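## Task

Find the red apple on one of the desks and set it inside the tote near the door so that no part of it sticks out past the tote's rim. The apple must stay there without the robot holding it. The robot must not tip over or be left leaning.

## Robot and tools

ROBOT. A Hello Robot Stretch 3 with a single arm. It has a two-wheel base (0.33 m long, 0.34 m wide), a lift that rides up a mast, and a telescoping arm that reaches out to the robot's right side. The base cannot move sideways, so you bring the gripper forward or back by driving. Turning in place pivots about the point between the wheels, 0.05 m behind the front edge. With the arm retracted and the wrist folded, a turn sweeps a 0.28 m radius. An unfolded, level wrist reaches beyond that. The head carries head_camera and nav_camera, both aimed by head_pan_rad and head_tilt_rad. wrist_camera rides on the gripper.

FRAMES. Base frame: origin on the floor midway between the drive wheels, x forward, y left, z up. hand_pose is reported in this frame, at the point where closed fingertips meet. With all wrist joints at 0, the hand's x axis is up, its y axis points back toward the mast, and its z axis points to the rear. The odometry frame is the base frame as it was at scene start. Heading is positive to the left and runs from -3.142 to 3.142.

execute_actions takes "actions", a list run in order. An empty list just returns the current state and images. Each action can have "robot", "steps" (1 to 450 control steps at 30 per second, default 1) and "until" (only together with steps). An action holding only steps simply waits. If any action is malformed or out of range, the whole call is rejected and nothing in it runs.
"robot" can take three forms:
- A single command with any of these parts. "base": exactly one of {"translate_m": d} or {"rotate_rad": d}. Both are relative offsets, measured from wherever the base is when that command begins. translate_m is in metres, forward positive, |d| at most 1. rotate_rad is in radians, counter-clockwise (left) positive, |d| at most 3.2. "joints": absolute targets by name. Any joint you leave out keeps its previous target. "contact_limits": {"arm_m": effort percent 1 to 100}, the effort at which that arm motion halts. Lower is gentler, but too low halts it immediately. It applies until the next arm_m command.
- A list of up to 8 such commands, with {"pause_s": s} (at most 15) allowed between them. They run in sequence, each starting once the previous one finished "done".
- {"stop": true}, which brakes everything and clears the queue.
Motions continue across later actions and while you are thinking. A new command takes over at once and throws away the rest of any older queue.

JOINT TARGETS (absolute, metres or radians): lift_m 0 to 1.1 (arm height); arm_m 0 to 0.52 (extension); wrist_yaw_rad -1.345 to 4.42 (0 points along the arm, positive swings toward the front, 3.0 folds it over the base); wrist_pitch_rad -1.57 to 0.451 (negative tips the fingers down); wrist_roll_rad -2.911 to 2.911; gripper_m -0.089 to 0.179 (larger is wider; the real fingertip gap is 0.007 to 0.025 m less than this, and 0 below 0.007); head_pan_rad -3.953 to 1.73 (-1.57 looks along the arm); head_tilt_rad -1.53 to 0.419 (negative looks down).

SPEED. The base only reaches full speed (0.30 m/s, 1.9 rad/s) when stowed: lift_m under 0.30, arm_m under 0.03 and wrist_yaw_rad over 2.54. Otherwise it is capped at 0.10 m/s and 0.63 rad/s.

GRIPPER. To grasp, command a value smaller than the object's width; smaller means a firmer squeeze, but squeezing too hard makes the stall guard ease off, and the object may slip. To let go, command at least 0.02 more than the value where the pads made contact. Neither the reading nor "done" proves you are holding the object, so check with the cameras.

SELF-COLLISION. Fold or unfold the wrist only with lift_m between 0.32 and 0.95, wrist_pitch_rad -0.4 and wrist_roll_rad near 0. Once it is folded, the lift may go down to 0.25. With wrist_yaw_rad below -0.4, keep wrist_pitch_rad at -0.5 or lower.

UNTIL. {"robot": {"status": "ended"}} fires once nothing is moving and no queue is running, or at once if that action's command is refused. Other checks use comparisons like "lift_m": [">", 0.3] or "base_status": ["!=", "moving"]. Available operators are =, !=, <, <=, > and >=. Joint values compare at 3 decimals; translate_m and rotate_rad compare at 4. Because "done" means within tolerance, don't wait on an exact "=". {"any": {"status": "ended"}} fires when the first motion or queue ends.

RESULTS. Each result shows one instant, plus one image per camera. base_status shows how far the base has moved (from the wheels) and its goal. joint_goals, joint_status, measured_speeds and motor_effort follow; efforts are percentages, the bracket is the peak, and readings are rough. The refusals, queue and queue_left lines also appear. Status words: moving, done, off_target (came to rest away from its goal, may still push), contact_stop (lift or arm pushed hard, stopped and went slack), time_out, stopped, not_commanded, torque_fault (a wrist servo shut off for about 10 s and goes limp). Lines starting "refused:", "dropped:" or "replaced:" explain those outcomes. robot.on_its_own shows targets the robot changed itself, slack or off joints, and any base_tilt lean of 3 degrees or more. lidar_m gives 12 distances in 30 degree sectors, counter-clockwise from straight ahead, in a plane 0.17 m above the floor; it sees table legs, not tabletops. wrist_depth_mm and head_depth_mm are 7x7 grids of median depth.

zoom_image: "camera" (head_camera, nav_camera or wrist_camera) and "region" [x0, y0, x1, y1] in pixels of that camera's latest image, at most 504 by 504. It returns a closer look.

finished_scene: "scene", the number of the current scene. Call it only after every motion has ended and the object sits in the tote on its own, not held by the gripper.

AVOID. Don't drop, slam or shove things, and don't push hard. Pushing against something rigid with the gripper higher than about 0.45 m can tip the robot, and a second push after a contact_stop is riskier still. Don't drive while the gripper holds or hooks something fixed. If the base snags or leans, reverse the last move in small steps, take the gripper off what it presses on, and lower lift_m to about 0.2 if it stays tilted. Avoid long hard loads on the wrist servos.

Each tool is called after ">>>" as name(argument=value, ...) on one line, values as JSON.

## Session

>>> execute_actions(actions=[])

Scene clock: 0.00 s.
robot.base_odometry: x=+0.000 y=+0.000 heading=+0.000 (m, m, rad; robot's odometry frame)
robot.turned_by_wheels: +0.000 (rad since the last result)
robot.turned_by_imu: +0.000 (rad since the last result)
robot.base_tilt: forward=+0.5 right=+0.2 (deg)
robot.lidar_m: 0.92 1.60 1.88 1.09 0.94 0.94 1.09 1.59 1.59 0.92 0.79 0.79
robot.head_depth_mm: 854 816 805 802 805 796 789 / 941 906 887 877 884 877 861 / 1052 1034 1014 998 986 965 953 / 1188 1167 1144 1125 1108 1087 1067 / 1368 1339 1305 1288 1249 1229 1206 / 1549 1565 1531 1501 1469 1428 1388 / 1681 1897 1851 1799 1752 1689 1632
robot.base_status: not_commanded
robot.joint_positions: lift_m=+0.393 arm_m=-0.001 wrist_yaw_rad=+2.815 wrist_pitch_rad=-0.531 wrist_roll_rad=-0.008 gripper_m=+0.037 head_pan_rad=-0.014 head_tilt_rad=+0.001
robot.joint_goals: lift_m=+0.393 arm_m=-0.001 wrist_yaw_rad=+2.815 wrist_pitch_rad=-0.531 wrist_roll_rad=-0.008 gripper_m=+0.037 head_pan_rad=-0.014 head_tilt_rad=+0.001
robot.joint_status: lift_m=not_commanded arm_m=not_commanded wrist_yaw_rad=not_commanded wrist_pitch_rad=not_commanded wrist_roll_rad=not_commanded gripper_m=not_commanded head_pan_rad=not_commanded head_tilt_rad=not_commanded
robot.measured_speeds: translate_m=+0.000 rotate_rad=+0.000 lift_m=+0.000 arm_m=+0.000 wrist_yaw_rad=+0.000 wrist_pitch_rad=+0.000 wrist_roll_rad=+0.000 head_pan_rad=+0.000 head_tilt_rad=+0.000
robot: refusals=0 queue=idle queue_left=0
robot.motor_effort: left_wheel=+0 right_wheel=+0 lift_m=+30 arm_m=+0 wrist_yaw_rad=+1 wrist_pitch_rad=+6 wrist_roll_rad=+0 gripper_m=-1 head_pan_rad=+1 head_tilt_rad=+2 (%)
robot.hand_pose: x=+0.0457 y=+0.0532 z=+0.3807 quat_wxyz=(+0.294, +0.701, +0.074, +0.646) (m; robot's base frame)
robot.wrist_depth_mm: - - - - - - - / - - - - - - - / - 950 - - - - - / - 785 821 886 944 - - / 583 657 696 734 769 807 887 / 521 - - 611 650 670 720 / 479 - - 521 554 574 610
pictures: head_camera (sideways: a quarter turn clockwise sets it upright), nav_camera (sideways: a quarter turn counterclockwise sets it upright), wrist_camera
camera_calibration (this result's frames):
head_camera: T_world_to_cam=[[0.0768205, -0.0353948, -0.996416, 1.31259], [-0.0618001, 0.997279, -0.04019, 0.0610075], [0.995128, 0.0646661, 0.0744241, -0.145249], [0, 0, 0, 1]] pos_world=[0.047478, -0.00498993, 1.32115]
nav_camera: T_world_to_cam=[[-0.0553608, -0.0149564, 0.998354, -1.26063], [0.011729, -0.999829, -0.014328, 0.068928], [0.998398, 0.0109165, 0.0555267, -0.12057], [0, 0, 0, 1]] pos_world=[0.0497791, 0.0513779, 1.26624]
wrist_camera: T_world_to_cam=[[0.948477, -0.275576, 0.156362, -0.104126], [-0.0552015, -0.629671, -0.774898, 0.364312], [0.312, 0.726342, -0.612441, 0.33894], [0, 0, 0, 1]] pos_world=[0.0131223, -0.0454844, 0.506167]
Images, in order (width x height): head_camera 896x504, nav_camera 672x504, wrist_camera 644x364.

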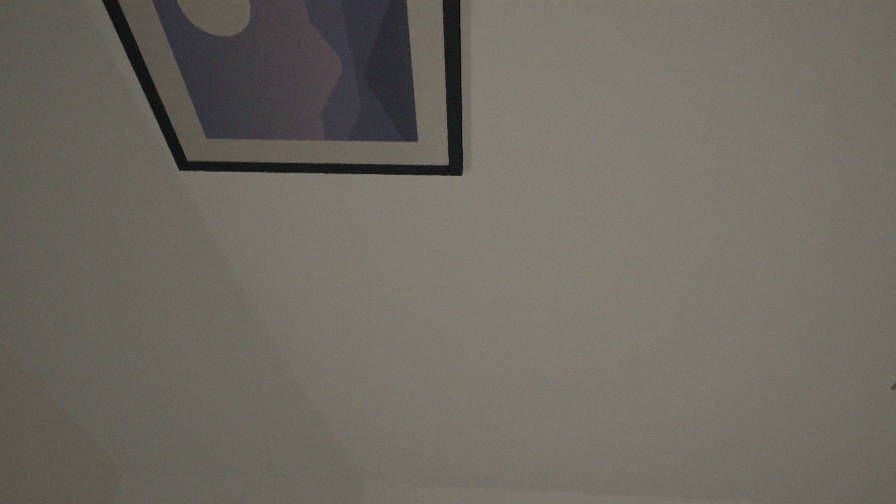

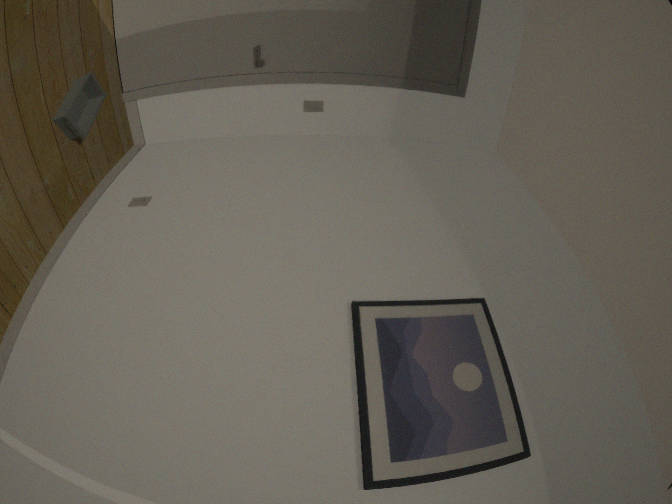

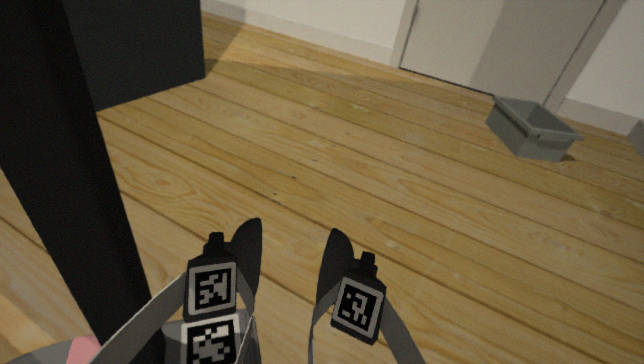

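>>> execute_actions(actions=[{"robot":[{"joints":{"lift_m":0.28,"wrist_pitch_rad":-0.4,"head_pan_rad":0.3,"head_tilt_rad":-0.3}},{"base":{"rotate_rad":1.155}},{"base":{"translate_m":1.0}},{"base":{"translate_m":0.52}},{"base":{"rotate_rad":1.2}}],"steps":450,"until":{"robot":{"status":"ended"}}}])

Scene clock: 14.77 s.
robot.base_odometry: x=+0.614 y=+1.390 heading=+2.355 (m, m, rad; robot's odometry frame)
robot.turned_by_wheels: +2.355 (rad since the last result)
robot.turned_by_imu: +2.358 (rad since the last result)
robot.base_tilt: forward=+0.4 right=+0.1 (deg)
robot.lidar_m: 1.89 0.68 0.61 1.52 1.90 1.39 1.34 0.66 0.47 0.47 0.50 0.69
robot.head_depth_mm: 2857 3016 3105 3266 3064 2096 1590 / 2951 3115 3214 3360 3078 2085 1595 / 3117 3235 3373 3572 3056 2075 1587 / 3090 3379 3478 3681 3005 2087 1594 / 2722 3539 3627 3864 3054 2092 1588 / 773 793 824 847 871 910 947 / 656 674 690 709 732 753 775
robot.base_status: done (rotate_rad +1.1999 of +1.2000)
robot.joint_positions: lift_m=+0.281 arm_m=-0.001 wrist_yaw_rad=+2.815 wrist_pitch_rad=-0.419 wrist_roll_rad=-0.008 gripper_m=+0.037 head_pan_rad=+0.293 head_tilt_rad=-0.297
robot.joint_goals: lift_m=+0.280 arm_m=-0.001 wrist_yaw_rad=+2.815 wrist_pitch_rad=-0.400 wrist_roll_rad=-0.008 gripper_m=+0.037 head_pan_rad=+0.300 head_tilt_rad=-0.300
robot.joint_status: lift_m=done arm_m=not_commanded wrist_yaw_rad=not_commanded wrist_pitch_rad=done wrist_roll_rad=not_commanded gripper_m=not_commanded head_pan_rad=done head_tilt_rad=done
robot.measured_speeds: translate_m=+0.000 rotate_rad=+0.000 lift_m=+0.000 arm_m=+0.000 wrist_yaw_rad=+0.000 wrist_pitch_rad=+0.000 wrist_roll_rad=+0.000 head_pan_rad=+0.000 head_tilt_rad=+0.000
robot: refusals=0 queue=done queue_left=0
robot.motor_effort: left_wheel=-2(10) right_wheel=+2(8) lift_m=+16(30) arm_m=-1(1) wrist_yaw_rad=+1(1) wrist_pitch_rad=+9(8) wrist_roll_rad=+0(0) gripper_m=-1(1) head_pan_rad=+3(24) head_tilt_rad=-2(33) (%)
robot.hand_pose: x=+0.0507 y=+0.0680 z=+0.2931 quat_wxyz=(+0.258, +0.703, +0.034, +0.662) (m; robot's base frame)
robot.wrist_depth_mm: - - - - 602 604 677 / - - - - 645 679 - / - 932 - - 704 754 - / - 710 761 847 763 852 - / - 582 630 679 699 760 829 / - 494 - 525 569 603 645 / - - 439 449 481 501 529
pictures: head_camera (sideways: a quarter turn clockwise sets it upright), nav_camera (sideways: a quarter turn counterclockwise sets it upright), wrist_camera
camera_calibration (this result's frames):
head_camera: T_world_to_cam=[[-0.199734, -0.0961141, -0.975125, 1.28617], [-0.368743, 0.929392, -0.0160772, 0.0314767], [0.907819, 0.356359, -0.221072, 0.239958], [0, 0, 0, 1]] pos_world=[0.0506604, 0.00885385, 1.30773]
nav_camera: T_world_to_cam=[[0.23503, 0.0544975, 0.970459, -1.2257], [0.308564, -0.950964, -0.0213266, 0.0762216], [0.92171, 0.304461, -0.240321, 0.265022], [0, 0, 0, 1]] pos_world=[0.0202827, 0.0585925, 1.25481]
wrist_camera: T_world_to_cam=[[0.942765, -0.292441, 0.160228, -0.0907821], [-0.0258932, -0.543254, -0.839169, 0.317485], [0.332452, 0.78699, -0.519733, 0.240627], [0, 0, 0, 1]] pos_world=[0.01381, -0.0434447, 0.406031]
Images, in order (width x height): head_camera 896x504, nav_camera 672x504, wrist_camera 644x364.

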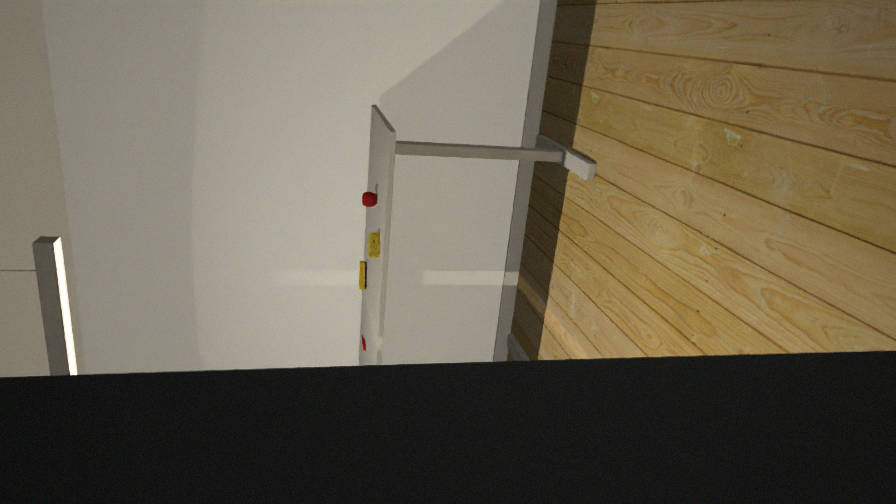

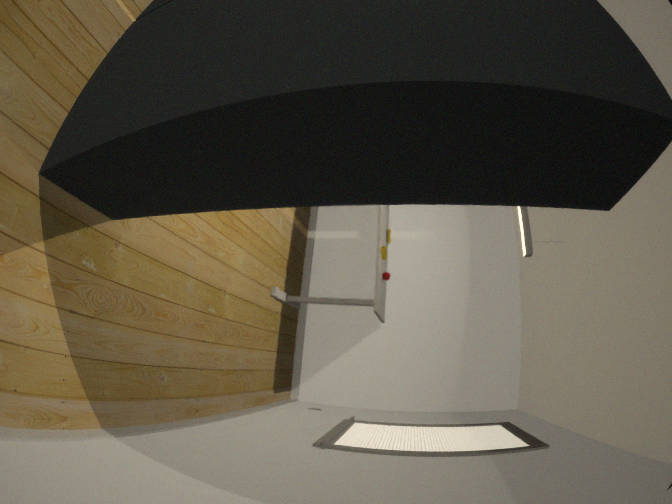

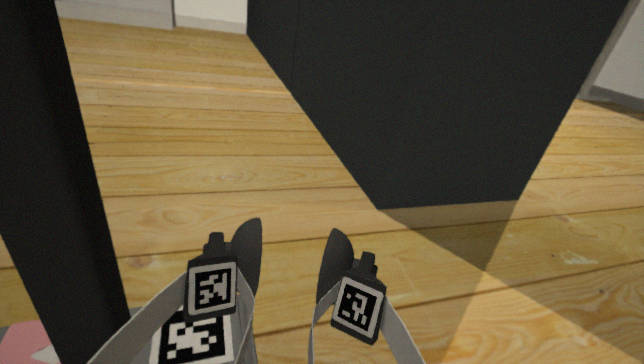

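>>> execute_actions(actions=[{"robot":[{"base":{"translate_m":1.0},"joints":{"head_pan_rad":-1.6,"head_tilt_rad":-0.5}},{"base":{"rotate_rad":0.644}},{"base":{"translate_m":1.0}},{"base":{"translate_m":0.5}},{"base":{"rotate_rad":0.927}},{"joints":{"lift_m":0.9}}],"steps":450,"until":{"robot":{"queue_left":["=",0]}}},{"steps":300,"until":{"robot":{"queue_left":["=",0]}}}])

Scene clock: 32.20 s.
robot.base_odometry: x=-1.577 y=+2.312 heading=-2.358 (m, m, rad; robot's odometry frame)
robot.turned_by_wheels: +1.571 (rad since the last result)
robot.turned_by_imu: +1.581 (rad since the last result)
robot.base_tilt: forward=+0.7 right=+0.2 (deg)
robot.lidar_m: 1.92 1.93 1.42 1.50 1.41 1.45 1.40 1.46 0.82 1.21 1.26 1.16
robot.head_depth_mm: 993 1066 1145 836 578 957 1103 / 1000 1075 1149 742 578 1505 1337 / 1008 1082 1158 835 578 1504 1331 / 1005 1084 1167 833 572 1556 1338 / 1016 1089 1181 833 553 1544 1342 / 1021 1099 1175 834 578 1543 1337 / 1026 1101 1183 832 577 1546 1343
robot.base_status: done (rotate_rad +0.9269 of +0.9270)
robot.joint_positions: lift_m=+0.281 arm_m=-0.001 wrist_yaw_rad=+2.815 wrist_pitch_rad=-0.418 wrist_roll_rad=-0.008 gripper_m=+0.037 head_pan_rad=-1.593 head_tilt_rad=-0.494
robot.joint_goals: lift_m=+0.280 arm_m=-0.001 wrist_yaw_rad=+2.815 wrist_pitch_rad=-0.400 wrist_roll_rad=-0.008 gripper_m=+0.037 head_pan_rad=-1.600 head_tilt_rad=-0.500
robot.joint_status: lift_m=done arm_m=not_commanded wrist_yaw_rad=not_commanded wrist_pitch_rad=done wrist_roll_rad=not_commanded gripper_m=not_commanded head_pan_rad=done head_tilt_rad=done
robot.measured_speeds: translate_m=+0.000 rotate_rad=+0.000 lift_m=+0.000 arm_m=+0.000 wrist_yaw_rad=+0.000 wrist_pitch_rad=+0.000 wrist_roll_rad=+0.000 head_pan_rad=+0.000 head_tilt_rad=+0.000
robot: refusals=0 queue=running queue_left=0
robot.motor_effort: left_wheel=-2(10) right_wheel=+2(9) lift_m=+17(16) arm_m=-1(2) wrist_yaw_rad=+1(1) wrist_pitch_rad=+9(9) wrist_roll_rad=+0(0) gripper_m=+0(1) head_pan_rad=-2(37) head_tilt_rad=-3(29) (%)
robot.hand_pose: x=+0.0507 y=+0.0680 z=+0.2931 quat_wxyz=(+0.258, +0.703, +0.034, +0.662) (m; robot's base frame)
robot.wrist_depth_mm: - - - - - - - / - - - - - - - / - 951 - - - - - / - 719 770 843 918 - - / - 574 620 666 705 764 822 / - 500 - 524 566 601 635 / - - 440 448 478 500 524
pictures: head_camera (sideways: a quarter turn clockwise sets it upright), nav_camera (sideways: a quarter turn counterclockwise sets it upright), wrist_camera
camera_calibration (this result's frames):
head_camera: T_world_to_cam=[[-0.0251803, 0.406452, -0.913325, 1.20441], [0.997977, 0.0635769, 0.000779115, 0.00119263], [0.058383, -0.911457, -0.407231, 0.487417], [0, 0, 0, 1]] pos_world=[0.000680355, -0.0453514, 1.29851]
nav_camera: T_world_to_cam=[[-0.0253061, -0.425752, 0.904486, -1.13798], [-0.999668, 0.00641417, -0.02495, 0.0889132], [0.00482099, -0.904817, -0.425773, 0.511968], [0, 0, 0, 1]] pos_world=[0.0576176, -0.0218302, 1.24949]
wrist_camera: T_world_to_cam=[[0.942761, -0.292451, 0.16023, -0.0907877], [-0.0258753, -0.543201, -0.839204, 0.3175], [0.332463, 0.787023, -0.519676, 0.240617], [0, 0, 0, 1]] pos_world=[0.0138103, -0.0434558, 0.406037]
Images, in order (width x height): head_camera 896x504, nav_camera 672x504, wrist_camera 644x364.

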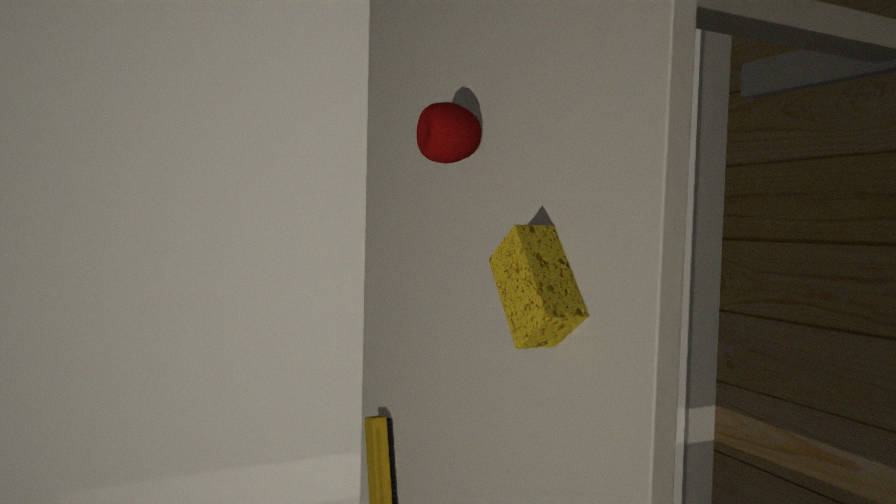

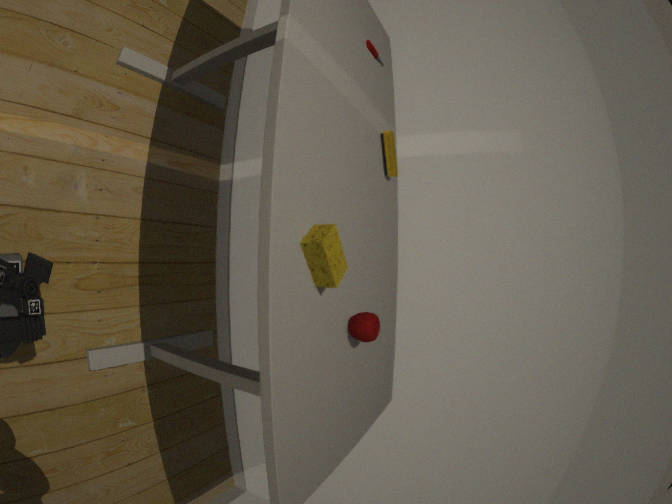

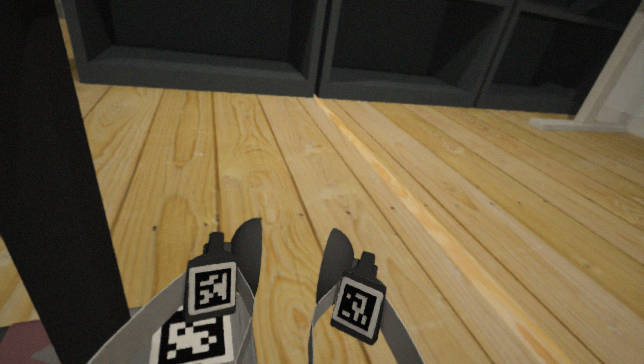

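>>> execute_actions(actions=[{"steps":100,"until":{"robot":{"lift_m":[">",0.4]}}},{"robot":[{"joints":{"wrist_yaw_rad":1.2,"gripper_m":0.16,"lift_m":1.07},"base":{"translate_m":-0.075}},{"joints":{"wrist_yaw_rad":0,"arm_m":0.36}}],"steps":450,"until":{"robot":{"status":"ended"}}}])

Scene clock: 43.80 s.
robot.base_odometry: x=-1.524 y=+2.365 heading=-2.358 (m, m, rad; robot's odometry frame)
robot.turned_by_wheels: +0.000 (rad since the last result)
robot.turned_by_imu: +0.001 (rad since the last result)
robot.base_tilt: forward=+0.5 right=+0.3 (deg)
robot.lidar_m: 1.83 1.98 1.45 1.39 1.86 1.37 1.32 1.38 0.79 1.21 1.26 1.21
robot.head_depth_mm: 993 1039 1160 831 579 947 1271 / 1001 1058 1142 834 579 1053 1267 / 1004 1061 - 738 578 1494 1346 / 1006 1085 1161 807 579 1501 1335 / 1012 1095 1174 834 578 1544 1338 / 1021 1103 1183 832 553 1544 1330 / 1023 1109 1186 835 578 1537 1335
robot.base_status: done (translate_m -0.0750 of -0.0750)
robot.joint_positions: lift_m=+1.069 arm_m=+0.360 wrist_yaw_rad=+0.002 wrist_pitch_rad=-0.418 wrist_roll_rad=-0.008 gripper_m=+0.160 head_pan_rad=-1.593 head_tilt_rad=-0.494
robot.joint_goals: lift_m=+1.070 arm_m=+0.360 wrist_yaw_rad=+0.000 wrist_pitch_rad=-0.400 wrist_roll_rad=-0.008 gripper_m=+0.160 head_pan_rad=-1.600 head_tilt_rad=-0.500
robot.joint_status: lift_m=done arm_m=done wrist_yaw_rad=done wrist_pitch_rad=done wrist_roll_rad=not_commanded gripper_m=done head_pan_rad=done head_tilt_rad=done
robot.measured_speeds: translate_m=+0.000 rotate_rad=+0.000 lift_m=+0.000 arm_m=+0.000 wrist_yaw_rad=+0.000 wrist_pitch_rad=+0.000 wrist_roll_rad=+0.000 head_pan_rad=+0.000 head_tilt_rad=+0.000
robot: refusals=0 queue=done queue_left=0
robot.motor_effort: left_wheel=-2(8) right_wheel=+2(3) lift_m=+40(40) arm_m=+4(5) wrist_yaw_rad=+0(4) wrist_pitch_rad=+9(9) wrist_roll_rad=+0(0) gripper_m=+0(82) head_pan_rad=-4(2) head_tilt_rad=-4(3) (%)
robot.hand_pose: x=-0.0212 y=-0.7290 z=+1.0821 quat_wxyz=(+0.695, +0.148, -0.688, -0.146) (m; robot's base frame)
robot.wrist_depth_mm: 562 561 556 550 549 552 541 / 615 609 610 591 593 587 585 / 516 569 640 647 651 638 631 / 404 430 462 508 551 670 700 / 340 354 369 393 426 458 761 / - 287 304 321 339 378 391 / 237 249 253 202 284 307 316
pictures: head_camera (sideways: a quarter turn clockwise sets it upright), nav_camera (sideways: a quarter turn counterclockwise sets it upright), wrist_camera
camera_calibration (this result's frames):
head_camera: T_world_to_cam=[[-0.0251803, 0.406452, -0.913325, 1.20441], [0.997977, 0.0635768, 0.000779105, 0.00119265], [0.0583829, -0.911457, -0.407231, 0.487416], [0, 0, 0, 1]] pos_world=[0.000680349, -0.0453514, 1.29851]
nav_camera: T_world_to_cam=[[-0.0253062, -0.425752, 0.904486, -1.13798], [-0.999668, 0.00641428, -0.02495, 0.0889131], [0.00482088, -0.904817, -0.425773, 0.511968], [0, 0, 0, 1]] pos_world=[0.0576176, -0.0218303, 1.24949]
wrist_camera: T_world_to_cam=[[-0.986714, -0.0268018, 0.160239, -0.229754], [-0.150501, 0.52227, -0.839395, 1.31915], [-0.0611907, -0.852359, -0.519365, 0.0980185], [0, 0, 0, 1]] pos_world=[-0.0221711, -0.611561, 1.19501]
Images, in order (width x height): head_camera 896x504, nav_camera 672x504, wrist_camera 644x364.

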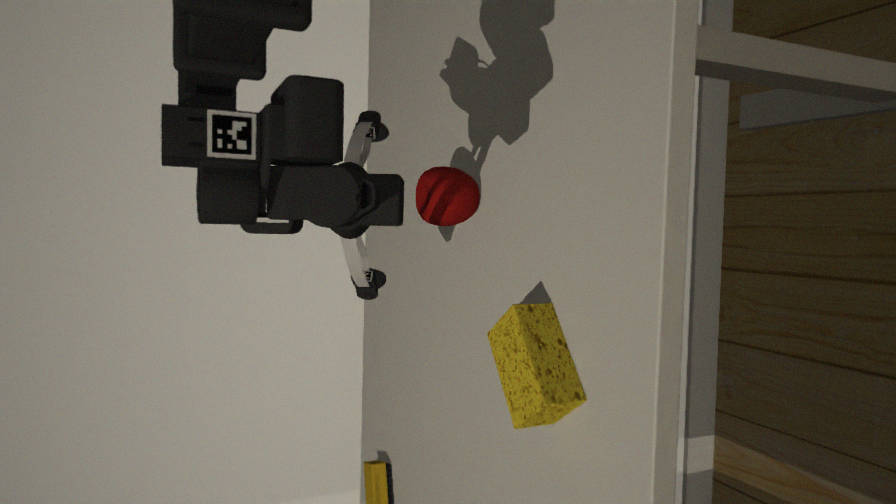

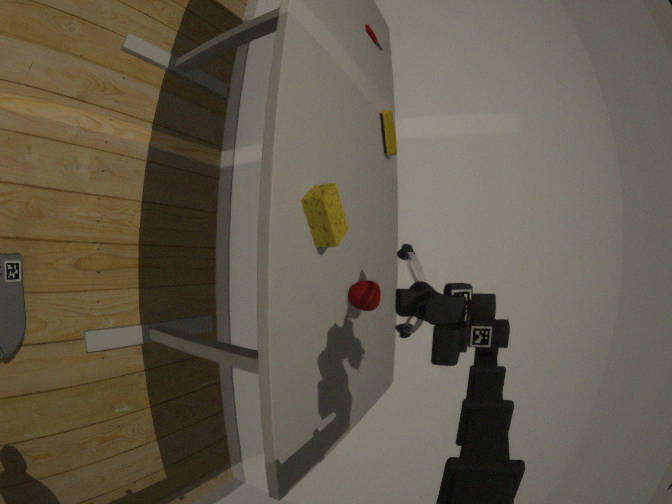

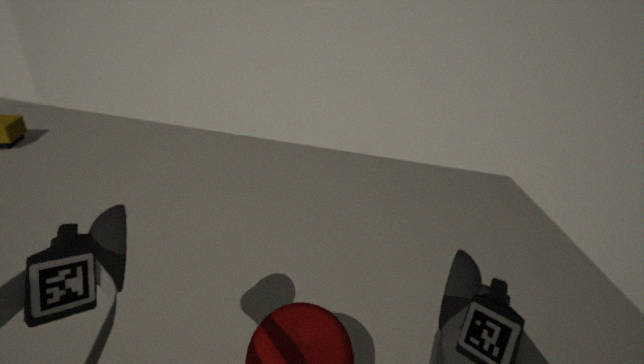

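>>> execute_actions(actions=[{"robot":[{"joints":{"wrist_yaw_rad":-0.06,"lift_m":0.975,"arm_m":0.368}}],"steps":450,"until":{"robot":{"status":"ended"}}}])

Scene clock: 45.60 s.
robot.base_odometry: x=-1.524 y=+2.365 heading=-2.358 (m, m, rad; robot's odometry frame)
robot.turned_by_wheels: +0.000 (rad since the last result)
robot.turned_by_imu: +0.000 (rad since the last result)
robot.base_tilt: forward=+0.7 right=+0.2 (deg)
robot.lidar_m: 1.83 1.98 1.45 1.40 1.85 1.37 1.33 1.38 0.79 1.21 1.27 1.21
robot.head_depth_mm: 992 1070 1146 - 577 945 1267 / 997 1077 1138 741 578 1053 1266 / 1001 1078 1149 700 577 1494 1330 / 1006 1088 1166 786 578 1506 1337 / 1012 1093 1172 832 579 1547 1338 / 1021 1096 1183 832 554 1541 1340 / 1022 1106 1189 835 579 1537 1342
robot.base_status: done (translate_m -0.0750 of -0.0750)
robot.joint_positions: lift_m=+0.976 arm_m=+0.368 wrist_yaw_rad=-0.057 wrist_pitch_rad=-0.418 wrist_roll_rad=-0.008 gripper_m=+0.160 head_pan_rad=-1.593 head_tilt_rad=-0.494
robot.joint_goals: lift_m=+0.975 arm_m=+0.368 wrist_yaw_rad=-0.060 wrist_pitch_rad=-0.400 wrist_roll_rad=-0.008 gripper_m=+0.160 head_pan_rad=-1.600 head_tilt_rad=-0.500
robot.joint_status: lift_m=done arm_m=done wrist_yaw_rad=done wrist_pitch_rad=done wrist_roll_rad=not_commanded gripper_m=done head_pan_rad=done head_tilt_rad=done
robot.measured_speeds: translate_m=+0.000 rotate_rad=+0.000 lift_m=+0.000 arm_m=+0.000 wrist_yaw_rad=+0.000 wrist_pitch_rad=+0.000 wrist_roll_rad=+0.000 head_pan_rad=+0.000 head_tilt_rad=+0.000
robot: refusals=0 queue=done queue_left=0
robot.motor_effort: left_wheel=-2(2) right_wheel=+2(3) lift_m=+16(39) arm_m=+4(5) wrist_yaw_rad=-2(3) wrist_pitch_rad=+9(9) wrist_roll_rad=+0(0) gripper_m=-1(0) head_pan_rad=-4(3) head_tilt_rad=-3(4) (%)
robot.hand_pose: x=-0.0344 y=-0.7366 z=+0.9882 quat_wxyz=(+0.690, +0.128, -0.693, -0.166) (m; robot's base frame)
robot.wrist_depth_mm: 534 537 541 540 555 558 562 / 451 512 565 580 594 596 601 / 330 350 388 435 492 629 668 / 249 265 287 314 347 377 711 / 211 219 148 142 263 285 306 / - 179 130 123 211 234 239 / 148 156 155 140 176 192 197
pictures: head_camera (sideways: a quarter turn clockwise sets it upright), nav_camera (sideways: a quarter turn counterclockwise sets it upright), wrist_camera
camera_calibration (this result's frames):
head_camera: T_world_to_cam=[[-0.0251802, 0.406452, -0.913325, 1.20441], [0.997977, 0.0635765, 0.000779105, 0.00119265], [0.0583827, -0.911457, -0.407231, 0.487416], [0, 0, 0, 1]] pos_world=[0.000680339, -0.0453514, 1.29851]
nav_camera: T_world_to_cam=[[-0.0253063, -0.425752, 0.904486, -1.13798], [-0.999668, 0.00641452, -0.02495, 0.0889131], [0.00482066, -0.904817, -0.425773, 0.511968], [0, 0, 0, 1]] pos_world=[0.0576176, -0.0218303, 1.24949]
wrist_camera: T_world_to_cam=[[-0.986584, 0.0312241, 0.160239, -0.185171], [-0.119552, 0.530209, -0.839396, 1.24923], [-0.11117, -0.847292, -0.519363, 0.0439467], [0, 0, 0, 1]] pos_world=[-0.0284537, -0.619333, 1.10109]
Images, in order (width x height): head_camera 896x504, nav_camera 672x504, wrist_camera 644x364.

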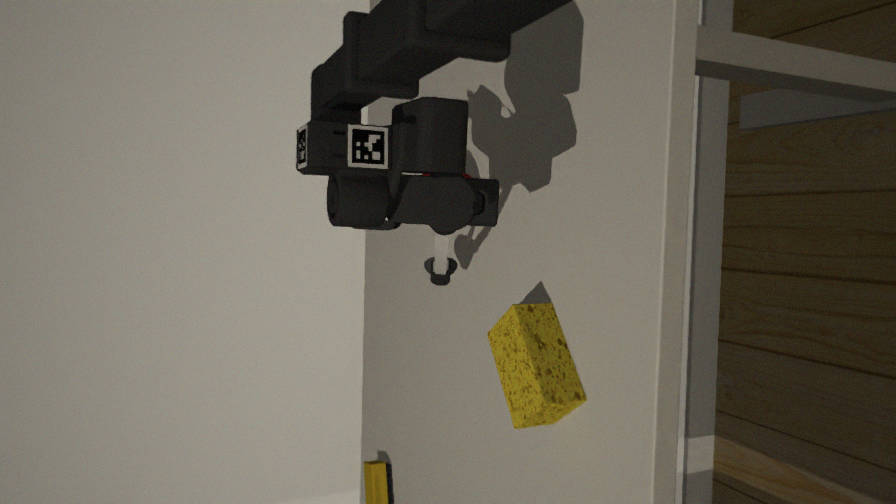

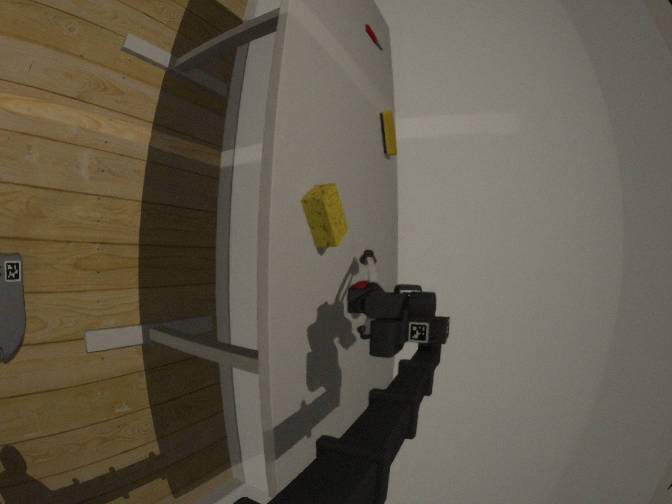

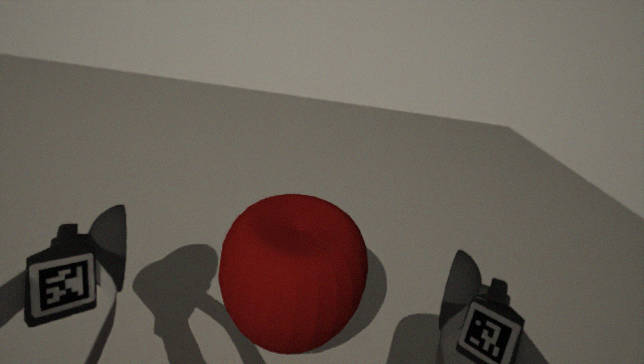

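>>> execute_actions(actions=[{"robot":[{"joints":{"lift_m":0.962}},{"joints":{"gripper_m":0.03}},{"joints":{"lift_m":1.04}},{"joints":{"arm_m":0.0}},{"joints":{"wrist_yaw_rad":1.3}}],"steps":450,"until":{"robot":{"arm_m":["<",0.25]}}}])

Scene clock: 51.00 s.
robot.base_odometry: x=-1.524 y=+2.365 heading=-2.358 (m, m, rad; robot's odometry frame)
robot.turned_by_wheels: +0.000 (rad since the last result)
robot.turned_by_imu: +0.001 (rad since the last result)
robot.base_tilt: forward=+0.5 right=+0.3 (deg)
robot.lidar_m: 1.83 1.98 1.45 1.39 1.86 1.37 1.32 1.38 0.79 1.21 1.26 1.21
robot.head_depth_mm: 989 1059 - 785 578 946 1271 / 1001 1067 - 740 578 1055 1270 / 1003 1080 - - 577 1503 1332 / 1013 1090 1159 835 577 1486 1338 / 1009 1088 1173 832 578 1539 1342 / 1019 1105 1178 834 554 1544 1339 / 1028 1106 1182 832 577 1543 1336
robot.base_status: done (translate_m -0.0750 of -0.0750)
robot.joint_positions: lift_m=+1.039 arm_m=+0.247 wrist_yaw_rad=-0.060 wrist_pitch_rad=-0.428 wrist_roll_rad=-0.008 gripper_m=+0.031 head_pan_rad=-1.593 head_tilt_rad=-0.494
robot.joint_goals: lift_m=+1.040 arm_m=+0.000 wrist_yaw_rad=-0.060 wrist_pitch_rad=-0.400 wrist_roll_rad=-0.008 gripper_m=+0.030 head_pan_rad=-1.600 head_tilt_rad=-0.500
robot.joint_status: lift_m=done arm_m=moving wrist_yaw_rad=done wrist_pitch_rad=done wrist_roll_rad=not_commanded gripper_m=done head_pan_rad=done head_tilt_rad=done
robot.measured_speeds: translate_m=+0.000 rotate_rad=+0.000 lift_m=+0.000 arm_m=-0.140 wrist_yaw_rad=+0.000 wrist_pitch_rad=+0.000 wrist_roll_rad=+0.000 head_pan_rad=+0.000 head_tilt_rad=+0.000
robot: refusals=0 queue=running queue_left=1
robot.motor_effort: left_wheel=-2(3) right_wheel=+2(3) lift_m=+41(43) arm_m=+0(3) wrist_yaw_rad=+0(2) wrist_pitch_rad=+14(13) wrist_roll_rad=+0(0) gripper_m=-15(88) head_pan_rad=-3(3) head_tilt_rad=-3(4) (%)
robot.hand_pose: x=-0.0348 y=-0.6148 z=+1.0498 quat_wxyz=(+0.689, +0.131, -0.692, -0.171) (m; robot's base frame)
robot.wrist_depth_mm: 648 651 647 661 654 669 678 / 618 664 703 718 725 726 734 / 446 481 531 591 686 785 809 / 347 369 390 422 473 535 887 / 285 303 119 118 368 390 983 / 240 256 118 115 301 312 333 / 211 215 222 225 237 261 275
pictures: head_camera (sideways: a quarter turn clockwise sets it upright), nav_camera (sideways: a quarter turn counterclockwise sets it upright), wrist_camera
camera_calibration (this result's frames):
head_camera: T_world_to_cam=[[-0.0251804, 0.406452, -0.913325, 1.20441], [0.997977, 0.063577, 0.000779105, 0.00119265], [0.0583831, -0.911457, -0.407231, 0.487416], [0, 0, 0, 1]] pos_world=[0.00068036, -0.0453514, 1.29851]
nav_camera: T_world_to_cam=[[-0.0253061, -0.425752, 0.904486, -1.13798], [-0.999668, 0.00641404, -0.02495, 0.0889131], [0.00482109, -0.904817, -0.425773, 0.511968], [0, 0, 0, 1]] pos_world=[0.0576176, -0.0218302, 1.24949]
wrist_camera: T_world_to_cam=[[-0.986601, 0.0320598, 0.15997, -0.198523], [-0.117708, 0.539078, -0.83399, 1.23607], [-0.112974, -0.841645, -0.528082, 0.191676], [0, 0, 0, 1]] pos_world=[-0.0287131, -0.49865, 1.16385]
Images, in order (width x height): head_camera 896x504, nav_camera 672x504, wrist_camera 644x364.

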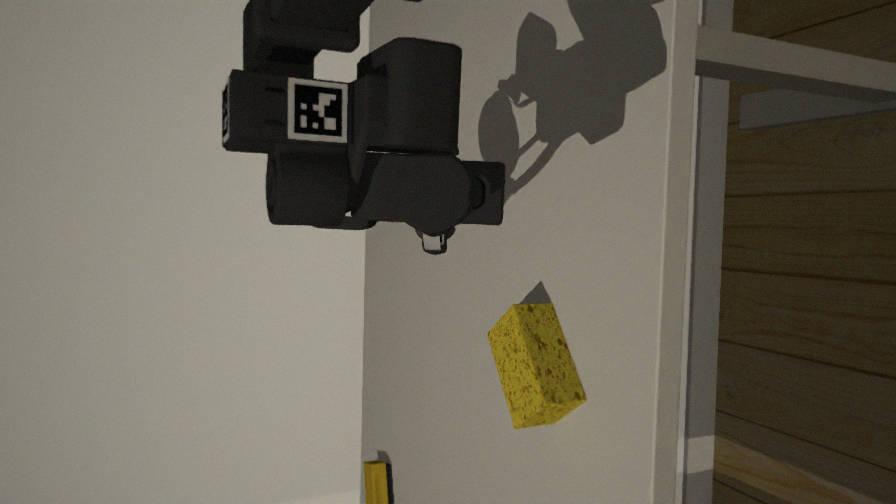

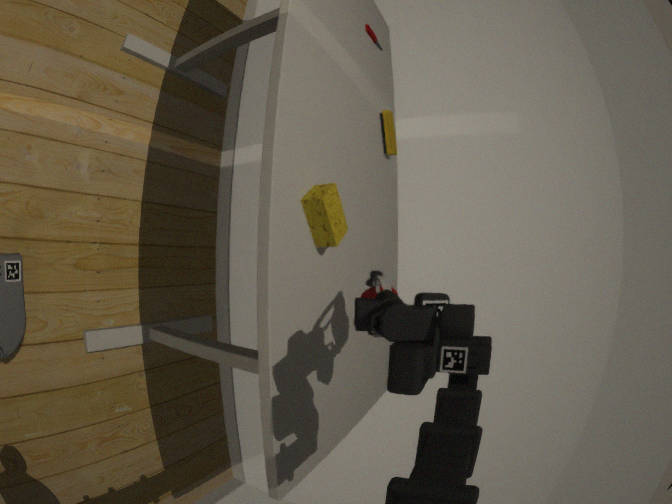

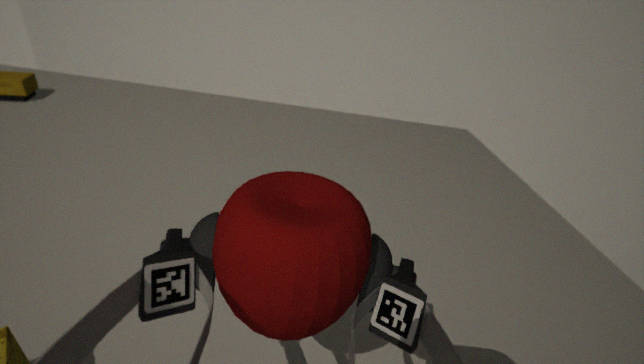

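>>> execute_actions(actions=[{"steps":450,"until":{"robot":{"status":"ended"}}},{"robot":{"joints":{"lift_m":0.28},"base":{"rotate_rad":2.22}},"steps":450,"until":{"robot":{"lift_m":["<",0.9]}}},{"robot":{"joints":{"wrist_yaw_rad":2.65,"head_pan_rad":0,"head_tilt_rad":-0.6}},"steps":450,"until":{"robot":{"status":"ended"}}},{"robot":[{"base":{"translate_m":0.7}},{"base":{"translate_m":0.69}},{"base":{"rotate_rad":-0.665}}],"steps":450,"until":{"robot":{"status":"ended"}}}])

Scene clock: 72.37 s.
robot.base_odometry: x=-0.147 y=+2.174 heading=-0.803 (m, m, rad; robot's odometry frame)
robot.turned_by_wheels: +1.555 (rad since the last result)
robot.turned_by_imu: +1.568 (rad since the last result)
robot.base_tilt: forward=+0.7 right=+0.2 (deg)
robot.lidar_m: 1.67 0.65 0.48 0.46 0.48 0.66 1.87 1.93 3.09 1.40 0.56 0.71
robot.head_depth_mm: 2027 2204 2430 2571 1892 1508 1261 / 2033 2220 2470 2541 1892 1506 1257 / 2055 2231 2456 2539 1910 1504 1257 / 2055 2264 2481 2580 1898 1502 1256 / 2033 2214 2428 2323 1904 1508 1251 / 1476 1511 1540 1562 1584 1468 1260 / 1051 1112 1150 1164 1187 1201 1193
robot.base_status: done (rotate_rad -0.6649 of -0.6650)
robot.joint_positions: lift_m=+0.280 arm_m=+0.000 wrist_yaw_rad=+2.648 wrist_pitch_rad=-0.429 wrist_roll_rad=-0.008 gripper_m=+0.031 head_pan_rad=-0.007 head_tilt_rad=-0.594
robot.joint_goals: lift_m=+0.280 arm_m=+0.000 wrist_yaw_rad=+2.650 wrist_pitch_rad=-0.400 wrist_roll_rad=-0.008 gripper_m=+0.030 head_pan_rad=+0.000 head_tilt_rad=-0.600
robot.joint_status: lift_m=done arm_m=done wrist_yaw_rad=done wrist_pitch_rad=done wrist_roll_rad=not_commanded gripper_m=done head_pan_rad=done head_tilt_rad=done
robot.measured_speeds: translate_m=+0.000 rotate_rad=+0.000 lift_m=+0.000 arm_m=+0.000 wrist_yaw_rad=+0.000 wrist_pitch_rad=+0.000 wrist_roll_rad=+0.000 head_pan_rad=+0.000 head_tilt_rad=+0.000
robot: refusals=0 queue=done queue_left=0
robot.motor_effort: left_wheel=+2(10) right_wheel=-2(10) lift_m=+18(41) arm_m=-4(2) wrist_yaw_rad=+2(3) wrist_pitch_rad=+13(13) wrist_roll_rad=+0(0) gripper_m=-15(16) head_pan_rad=+3(37) head_tilt_rad=-4(20) (%)
robot.hand_pose: x=+0.0844 y=+0.0511 z=+0.2908 quat_wxyz=(+0.315, +0.704, -0.021, +0.636) (m; robot's base frame)
robot.wrist_depth_mm: 380 417 471 527 614 722 898 / 408 449 507 583 686 837 - / 439 488 554 648 774 966 - / 470 523 582 646 831 949 - / 490 542 119 119 700 736 811 / 462 483 118 116 571 594 635 / - - 414 427 448 491 527
pictures: head_camera (sideways: a quarter turn clockwise sets it upright), nav_camera (sideways: a quarter turn counterclockwise sets it upright), wrist_camera
camera_calibration (this result's frames):
head_camera: T_world_to_cam=[[-0.494454, -0.0308689, -0.868655, 1.149], [-0.0785505, 0.996867, 0.00928731, -0.00331661], [0.865647, 0.0728255, -0.49533, 0.597129], [0, 0, 0, 1]] pos_world=[0.0509653, -0.00471159, 1.29389]
nav_camera: T_world_to_cam=[[0.51356, -0.0193053, 0.857837, -1.08042], [0.00654447, -0.99963, -0.0264143, 0.0846783], [0.858029, 0.0191794, -0.513243, 0.620579], [0, 0, 0, 1]] pos_world=[0.0218318, 0.0518867, 1.24757]
wrist_camera: T_world_to_cam=[[0.881779, -0.443705, 0.159972, -0.114187], [-0.11989, -0.538877, -0.83381, 0.313363], [0.456171, 0.716057, -0.528366, 0.237216], [0, 0, 0, 1]] pos_world=[0.0300457, -0.051662, 0.404889]
Images, in order (width x height): head_camera 896x504, nav_camera 672x504, wrist_camera 644x364.

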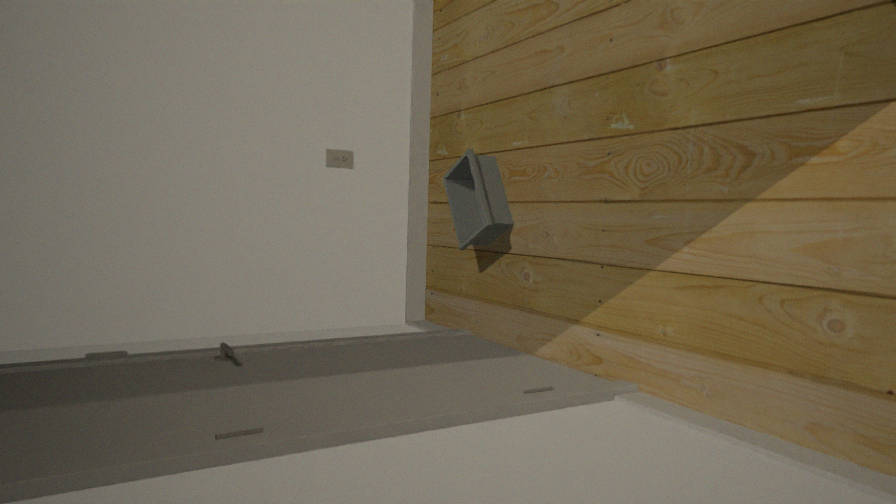

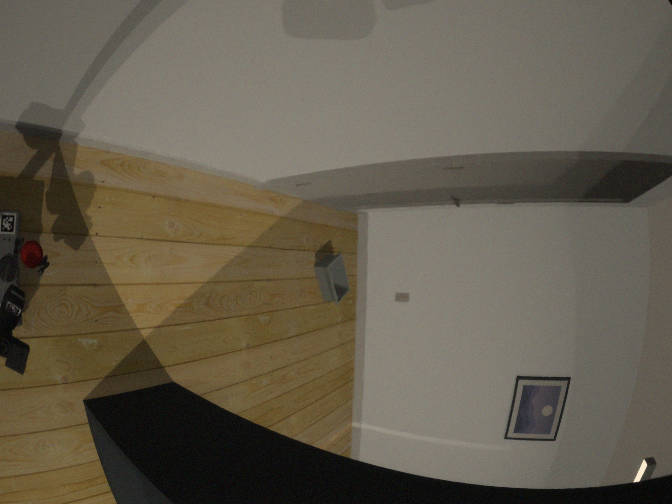

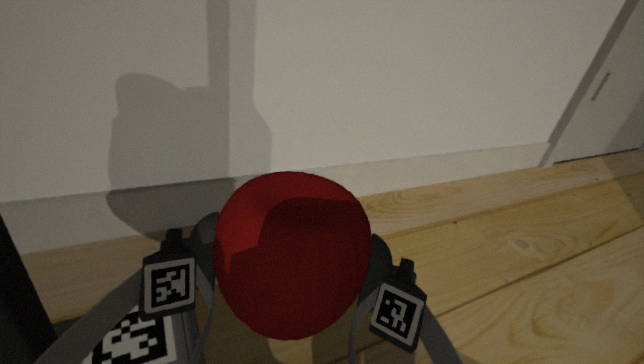

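>>> execute_actions(actions=[{"robot":[{"base":{"translate_m":1.0},"joints":{"head_tilt_rad":-1.0,"head_pan_rad":-1.6}},{"base":{"translate_m":0.45}},{"base":{"rotate_rad":1.57}},{"joints":{"lift_m":0.36}},{"joints":{"lift_m":0.42,"wrist_yaw_rad":0.5,"arm_m":0.37}},{"joints":{"wrist_pitch_rad":-1.45}}],"steps":450,"until":{"robot":{"status":"ended"}}},{"steps":300,"until":{"robot":{"status":"ended"}}}])

Scene clock: 89.77 s.
robot.base_odometry: x=+0.861 y=+1.132 heading=+0.767 (m, m, rad; robot's odometry frame)
robot.turned_by_wheels: +1.570 (rad since the last result)
robot.turned_by_imu: +1.573 (rad since the last result)
robot.base_tilt: forward=+0.6 right=+0.2 (deg)
robot.lidar_m: 0.43 0.44 0.64 1.81 0.92 1.05 3.00 1.40 1.03 1.00 0.60 0.44
robot.head_depth_mm: 870 1020 1227 1506 1370 1212 1087 / 873 1024 1236 1504 1379 1219 - / 884 1032 1249 1466 1317 1203 1127 / 880 1036 1252 1513 1362 1203 1110 / 886 1039 1270 1531 1387 1219 1093 / 893 1045 1275 1497 1362 1226 1103 / 893 1030 1134 1137 1112 1130 1074
robot.base_status: done (rotate_rad +1.5699 of +1.5700)
robot.joint_positions: lift_m=+0.419 arm_m=+0.370 wrist_yaw_rad=+0.501 wrist_pitch_rad=-1.447 wrist_roll_rad=-0.008 gripper_m=+0.031 head_pan_rad=-1.594 head_tilt_rad=-0.988
robot.joint_goals: lift_m=+0.420 arm_m=+0.370 wrist_yaw_rad=+0.500 wrist_pitch_rad=-1.450 wrist_roll_rad=-0.008 gripper_m=+0.030 head_pan_rad=-1.600 head_tilt_rad=-1.000
robot.joint_status: lift_m=done arm_m=done wrist_yaw_rad=done wrist_pitch_rad=done wrist_roll_rad=not_commanded gripper_m=done head_pan_rad=done head_tilt_rad=done
robot.measured_speeds: translate_m=+0.000 rotate_rad=+0.000 lift_m=+0.000 arm_m=+0.000 wrist_yaw_rad=+0.000 wrist_pitch_rad=+0.000 wrist_roll_rad=+0.000 head_pan_rad=+0.000 head_tilt_rad=+0.000
robot: refusals=0 queue=done queue_left=0
robot.motor_effort: left_wheel=-2(12) right_wheel=+2(9) lift_m=+42(45) arm_m=+4(2) wrist_yaw_rad=+0(4) wrist_pitch_rad=-1(14) wrist_roll_rad=+0(0) gripper_m=-16(16) head_pan_rad=-2(36) head_tilt_rad=-8(37) (%)
robot.hand_pose: x=-0.0179 y=-0.5215 z=+0.3009 quat_wxyz=(+0.631, +0.586, -0.394, -0.320) (m; robot's base frame)
robot.wrist_depth_mm: 448 453 456 471 478 491 451 / 451 452 462 468 475 482 490 / 447 457 459 467 476 481 492 / 448 453 376 152 472 484 497 / 443 453 119 118 470 486 490 / 445 447 119 116 388 483 489 / 443 454 337 344 368 485 495
pictures: head_camera (sideways: a quarter turn clockwise sets it upright), nav_camera (sideways: a quarter turn counterclockwise sets it upright), wrist_camera
camera_calibration (this result's frames):
head_camera: T_world_to_cam=[[-0.0163412, 0.790576, -0.612146, 0.811755], [0.997752, 0.0526837, 0.0414051, -0.0516827], [0.064984, -0.610094, -0.78966, 0.984865], [0, 0, 0, 1]] pos_world=[0.000831169, -0.038171, 1.27676]
nav_camera: T_world_to_cam=[[-0.034, -0.80324, 0.594685, -0.734109], [-0.999354, 0.0204127, -0.0295649, 0.0949015], [0.0116086, -0.595306, -0.803415, 1.00317], [0, 0, 0, 1]] pos_world=[0.0582351, 0.00559156, 1.24533]
wrist_camera: T_world_to_cam=[[-0.793556, -0.605392, 0.0613875, -0.364319], [-0.605737, 0.795525, 0.0149579, 0.432767], [-0.0578907, -0.0253146, -0.998002, 0.444704], [0, 0, 0, 1]] pos_world=[-0.00122026, -0.553575, 0.459706]
Images, in order (width x height): head_camera 896x504, nav_camera 672x504, wrist_camera 644x364.

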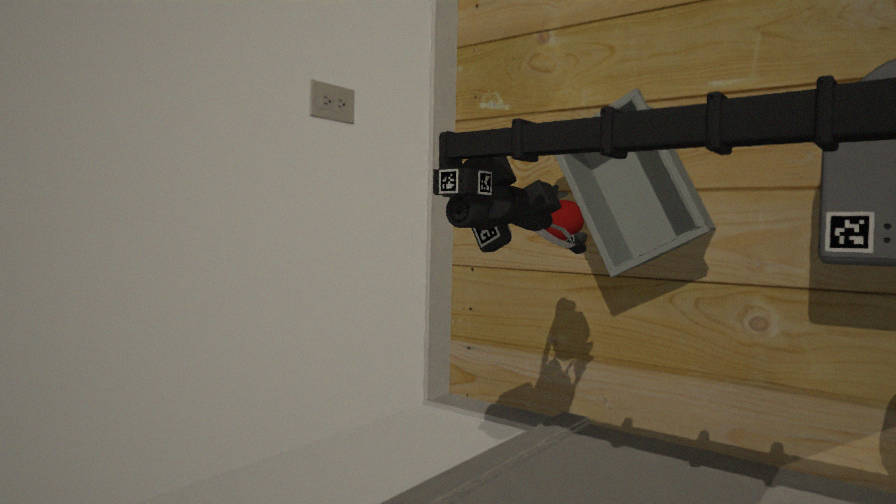

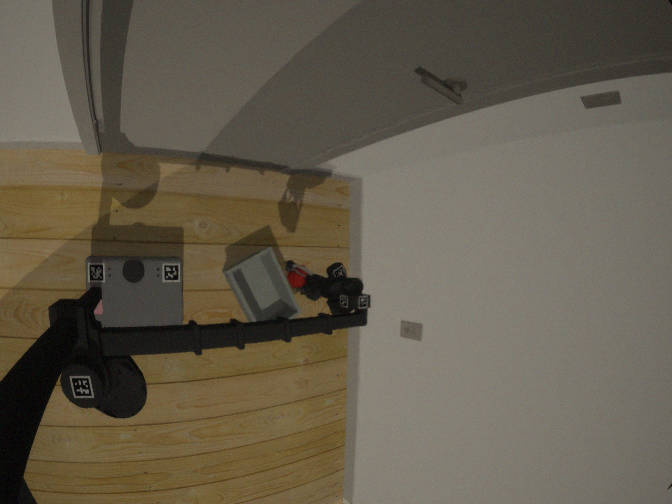

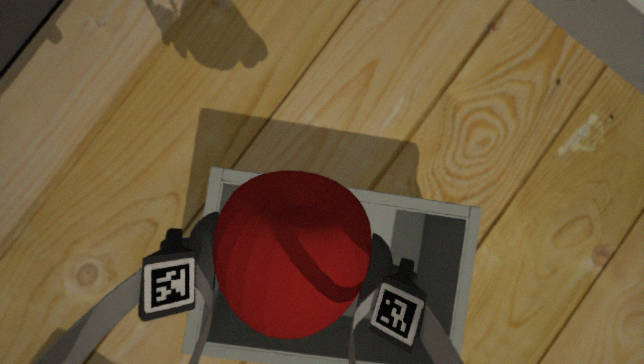

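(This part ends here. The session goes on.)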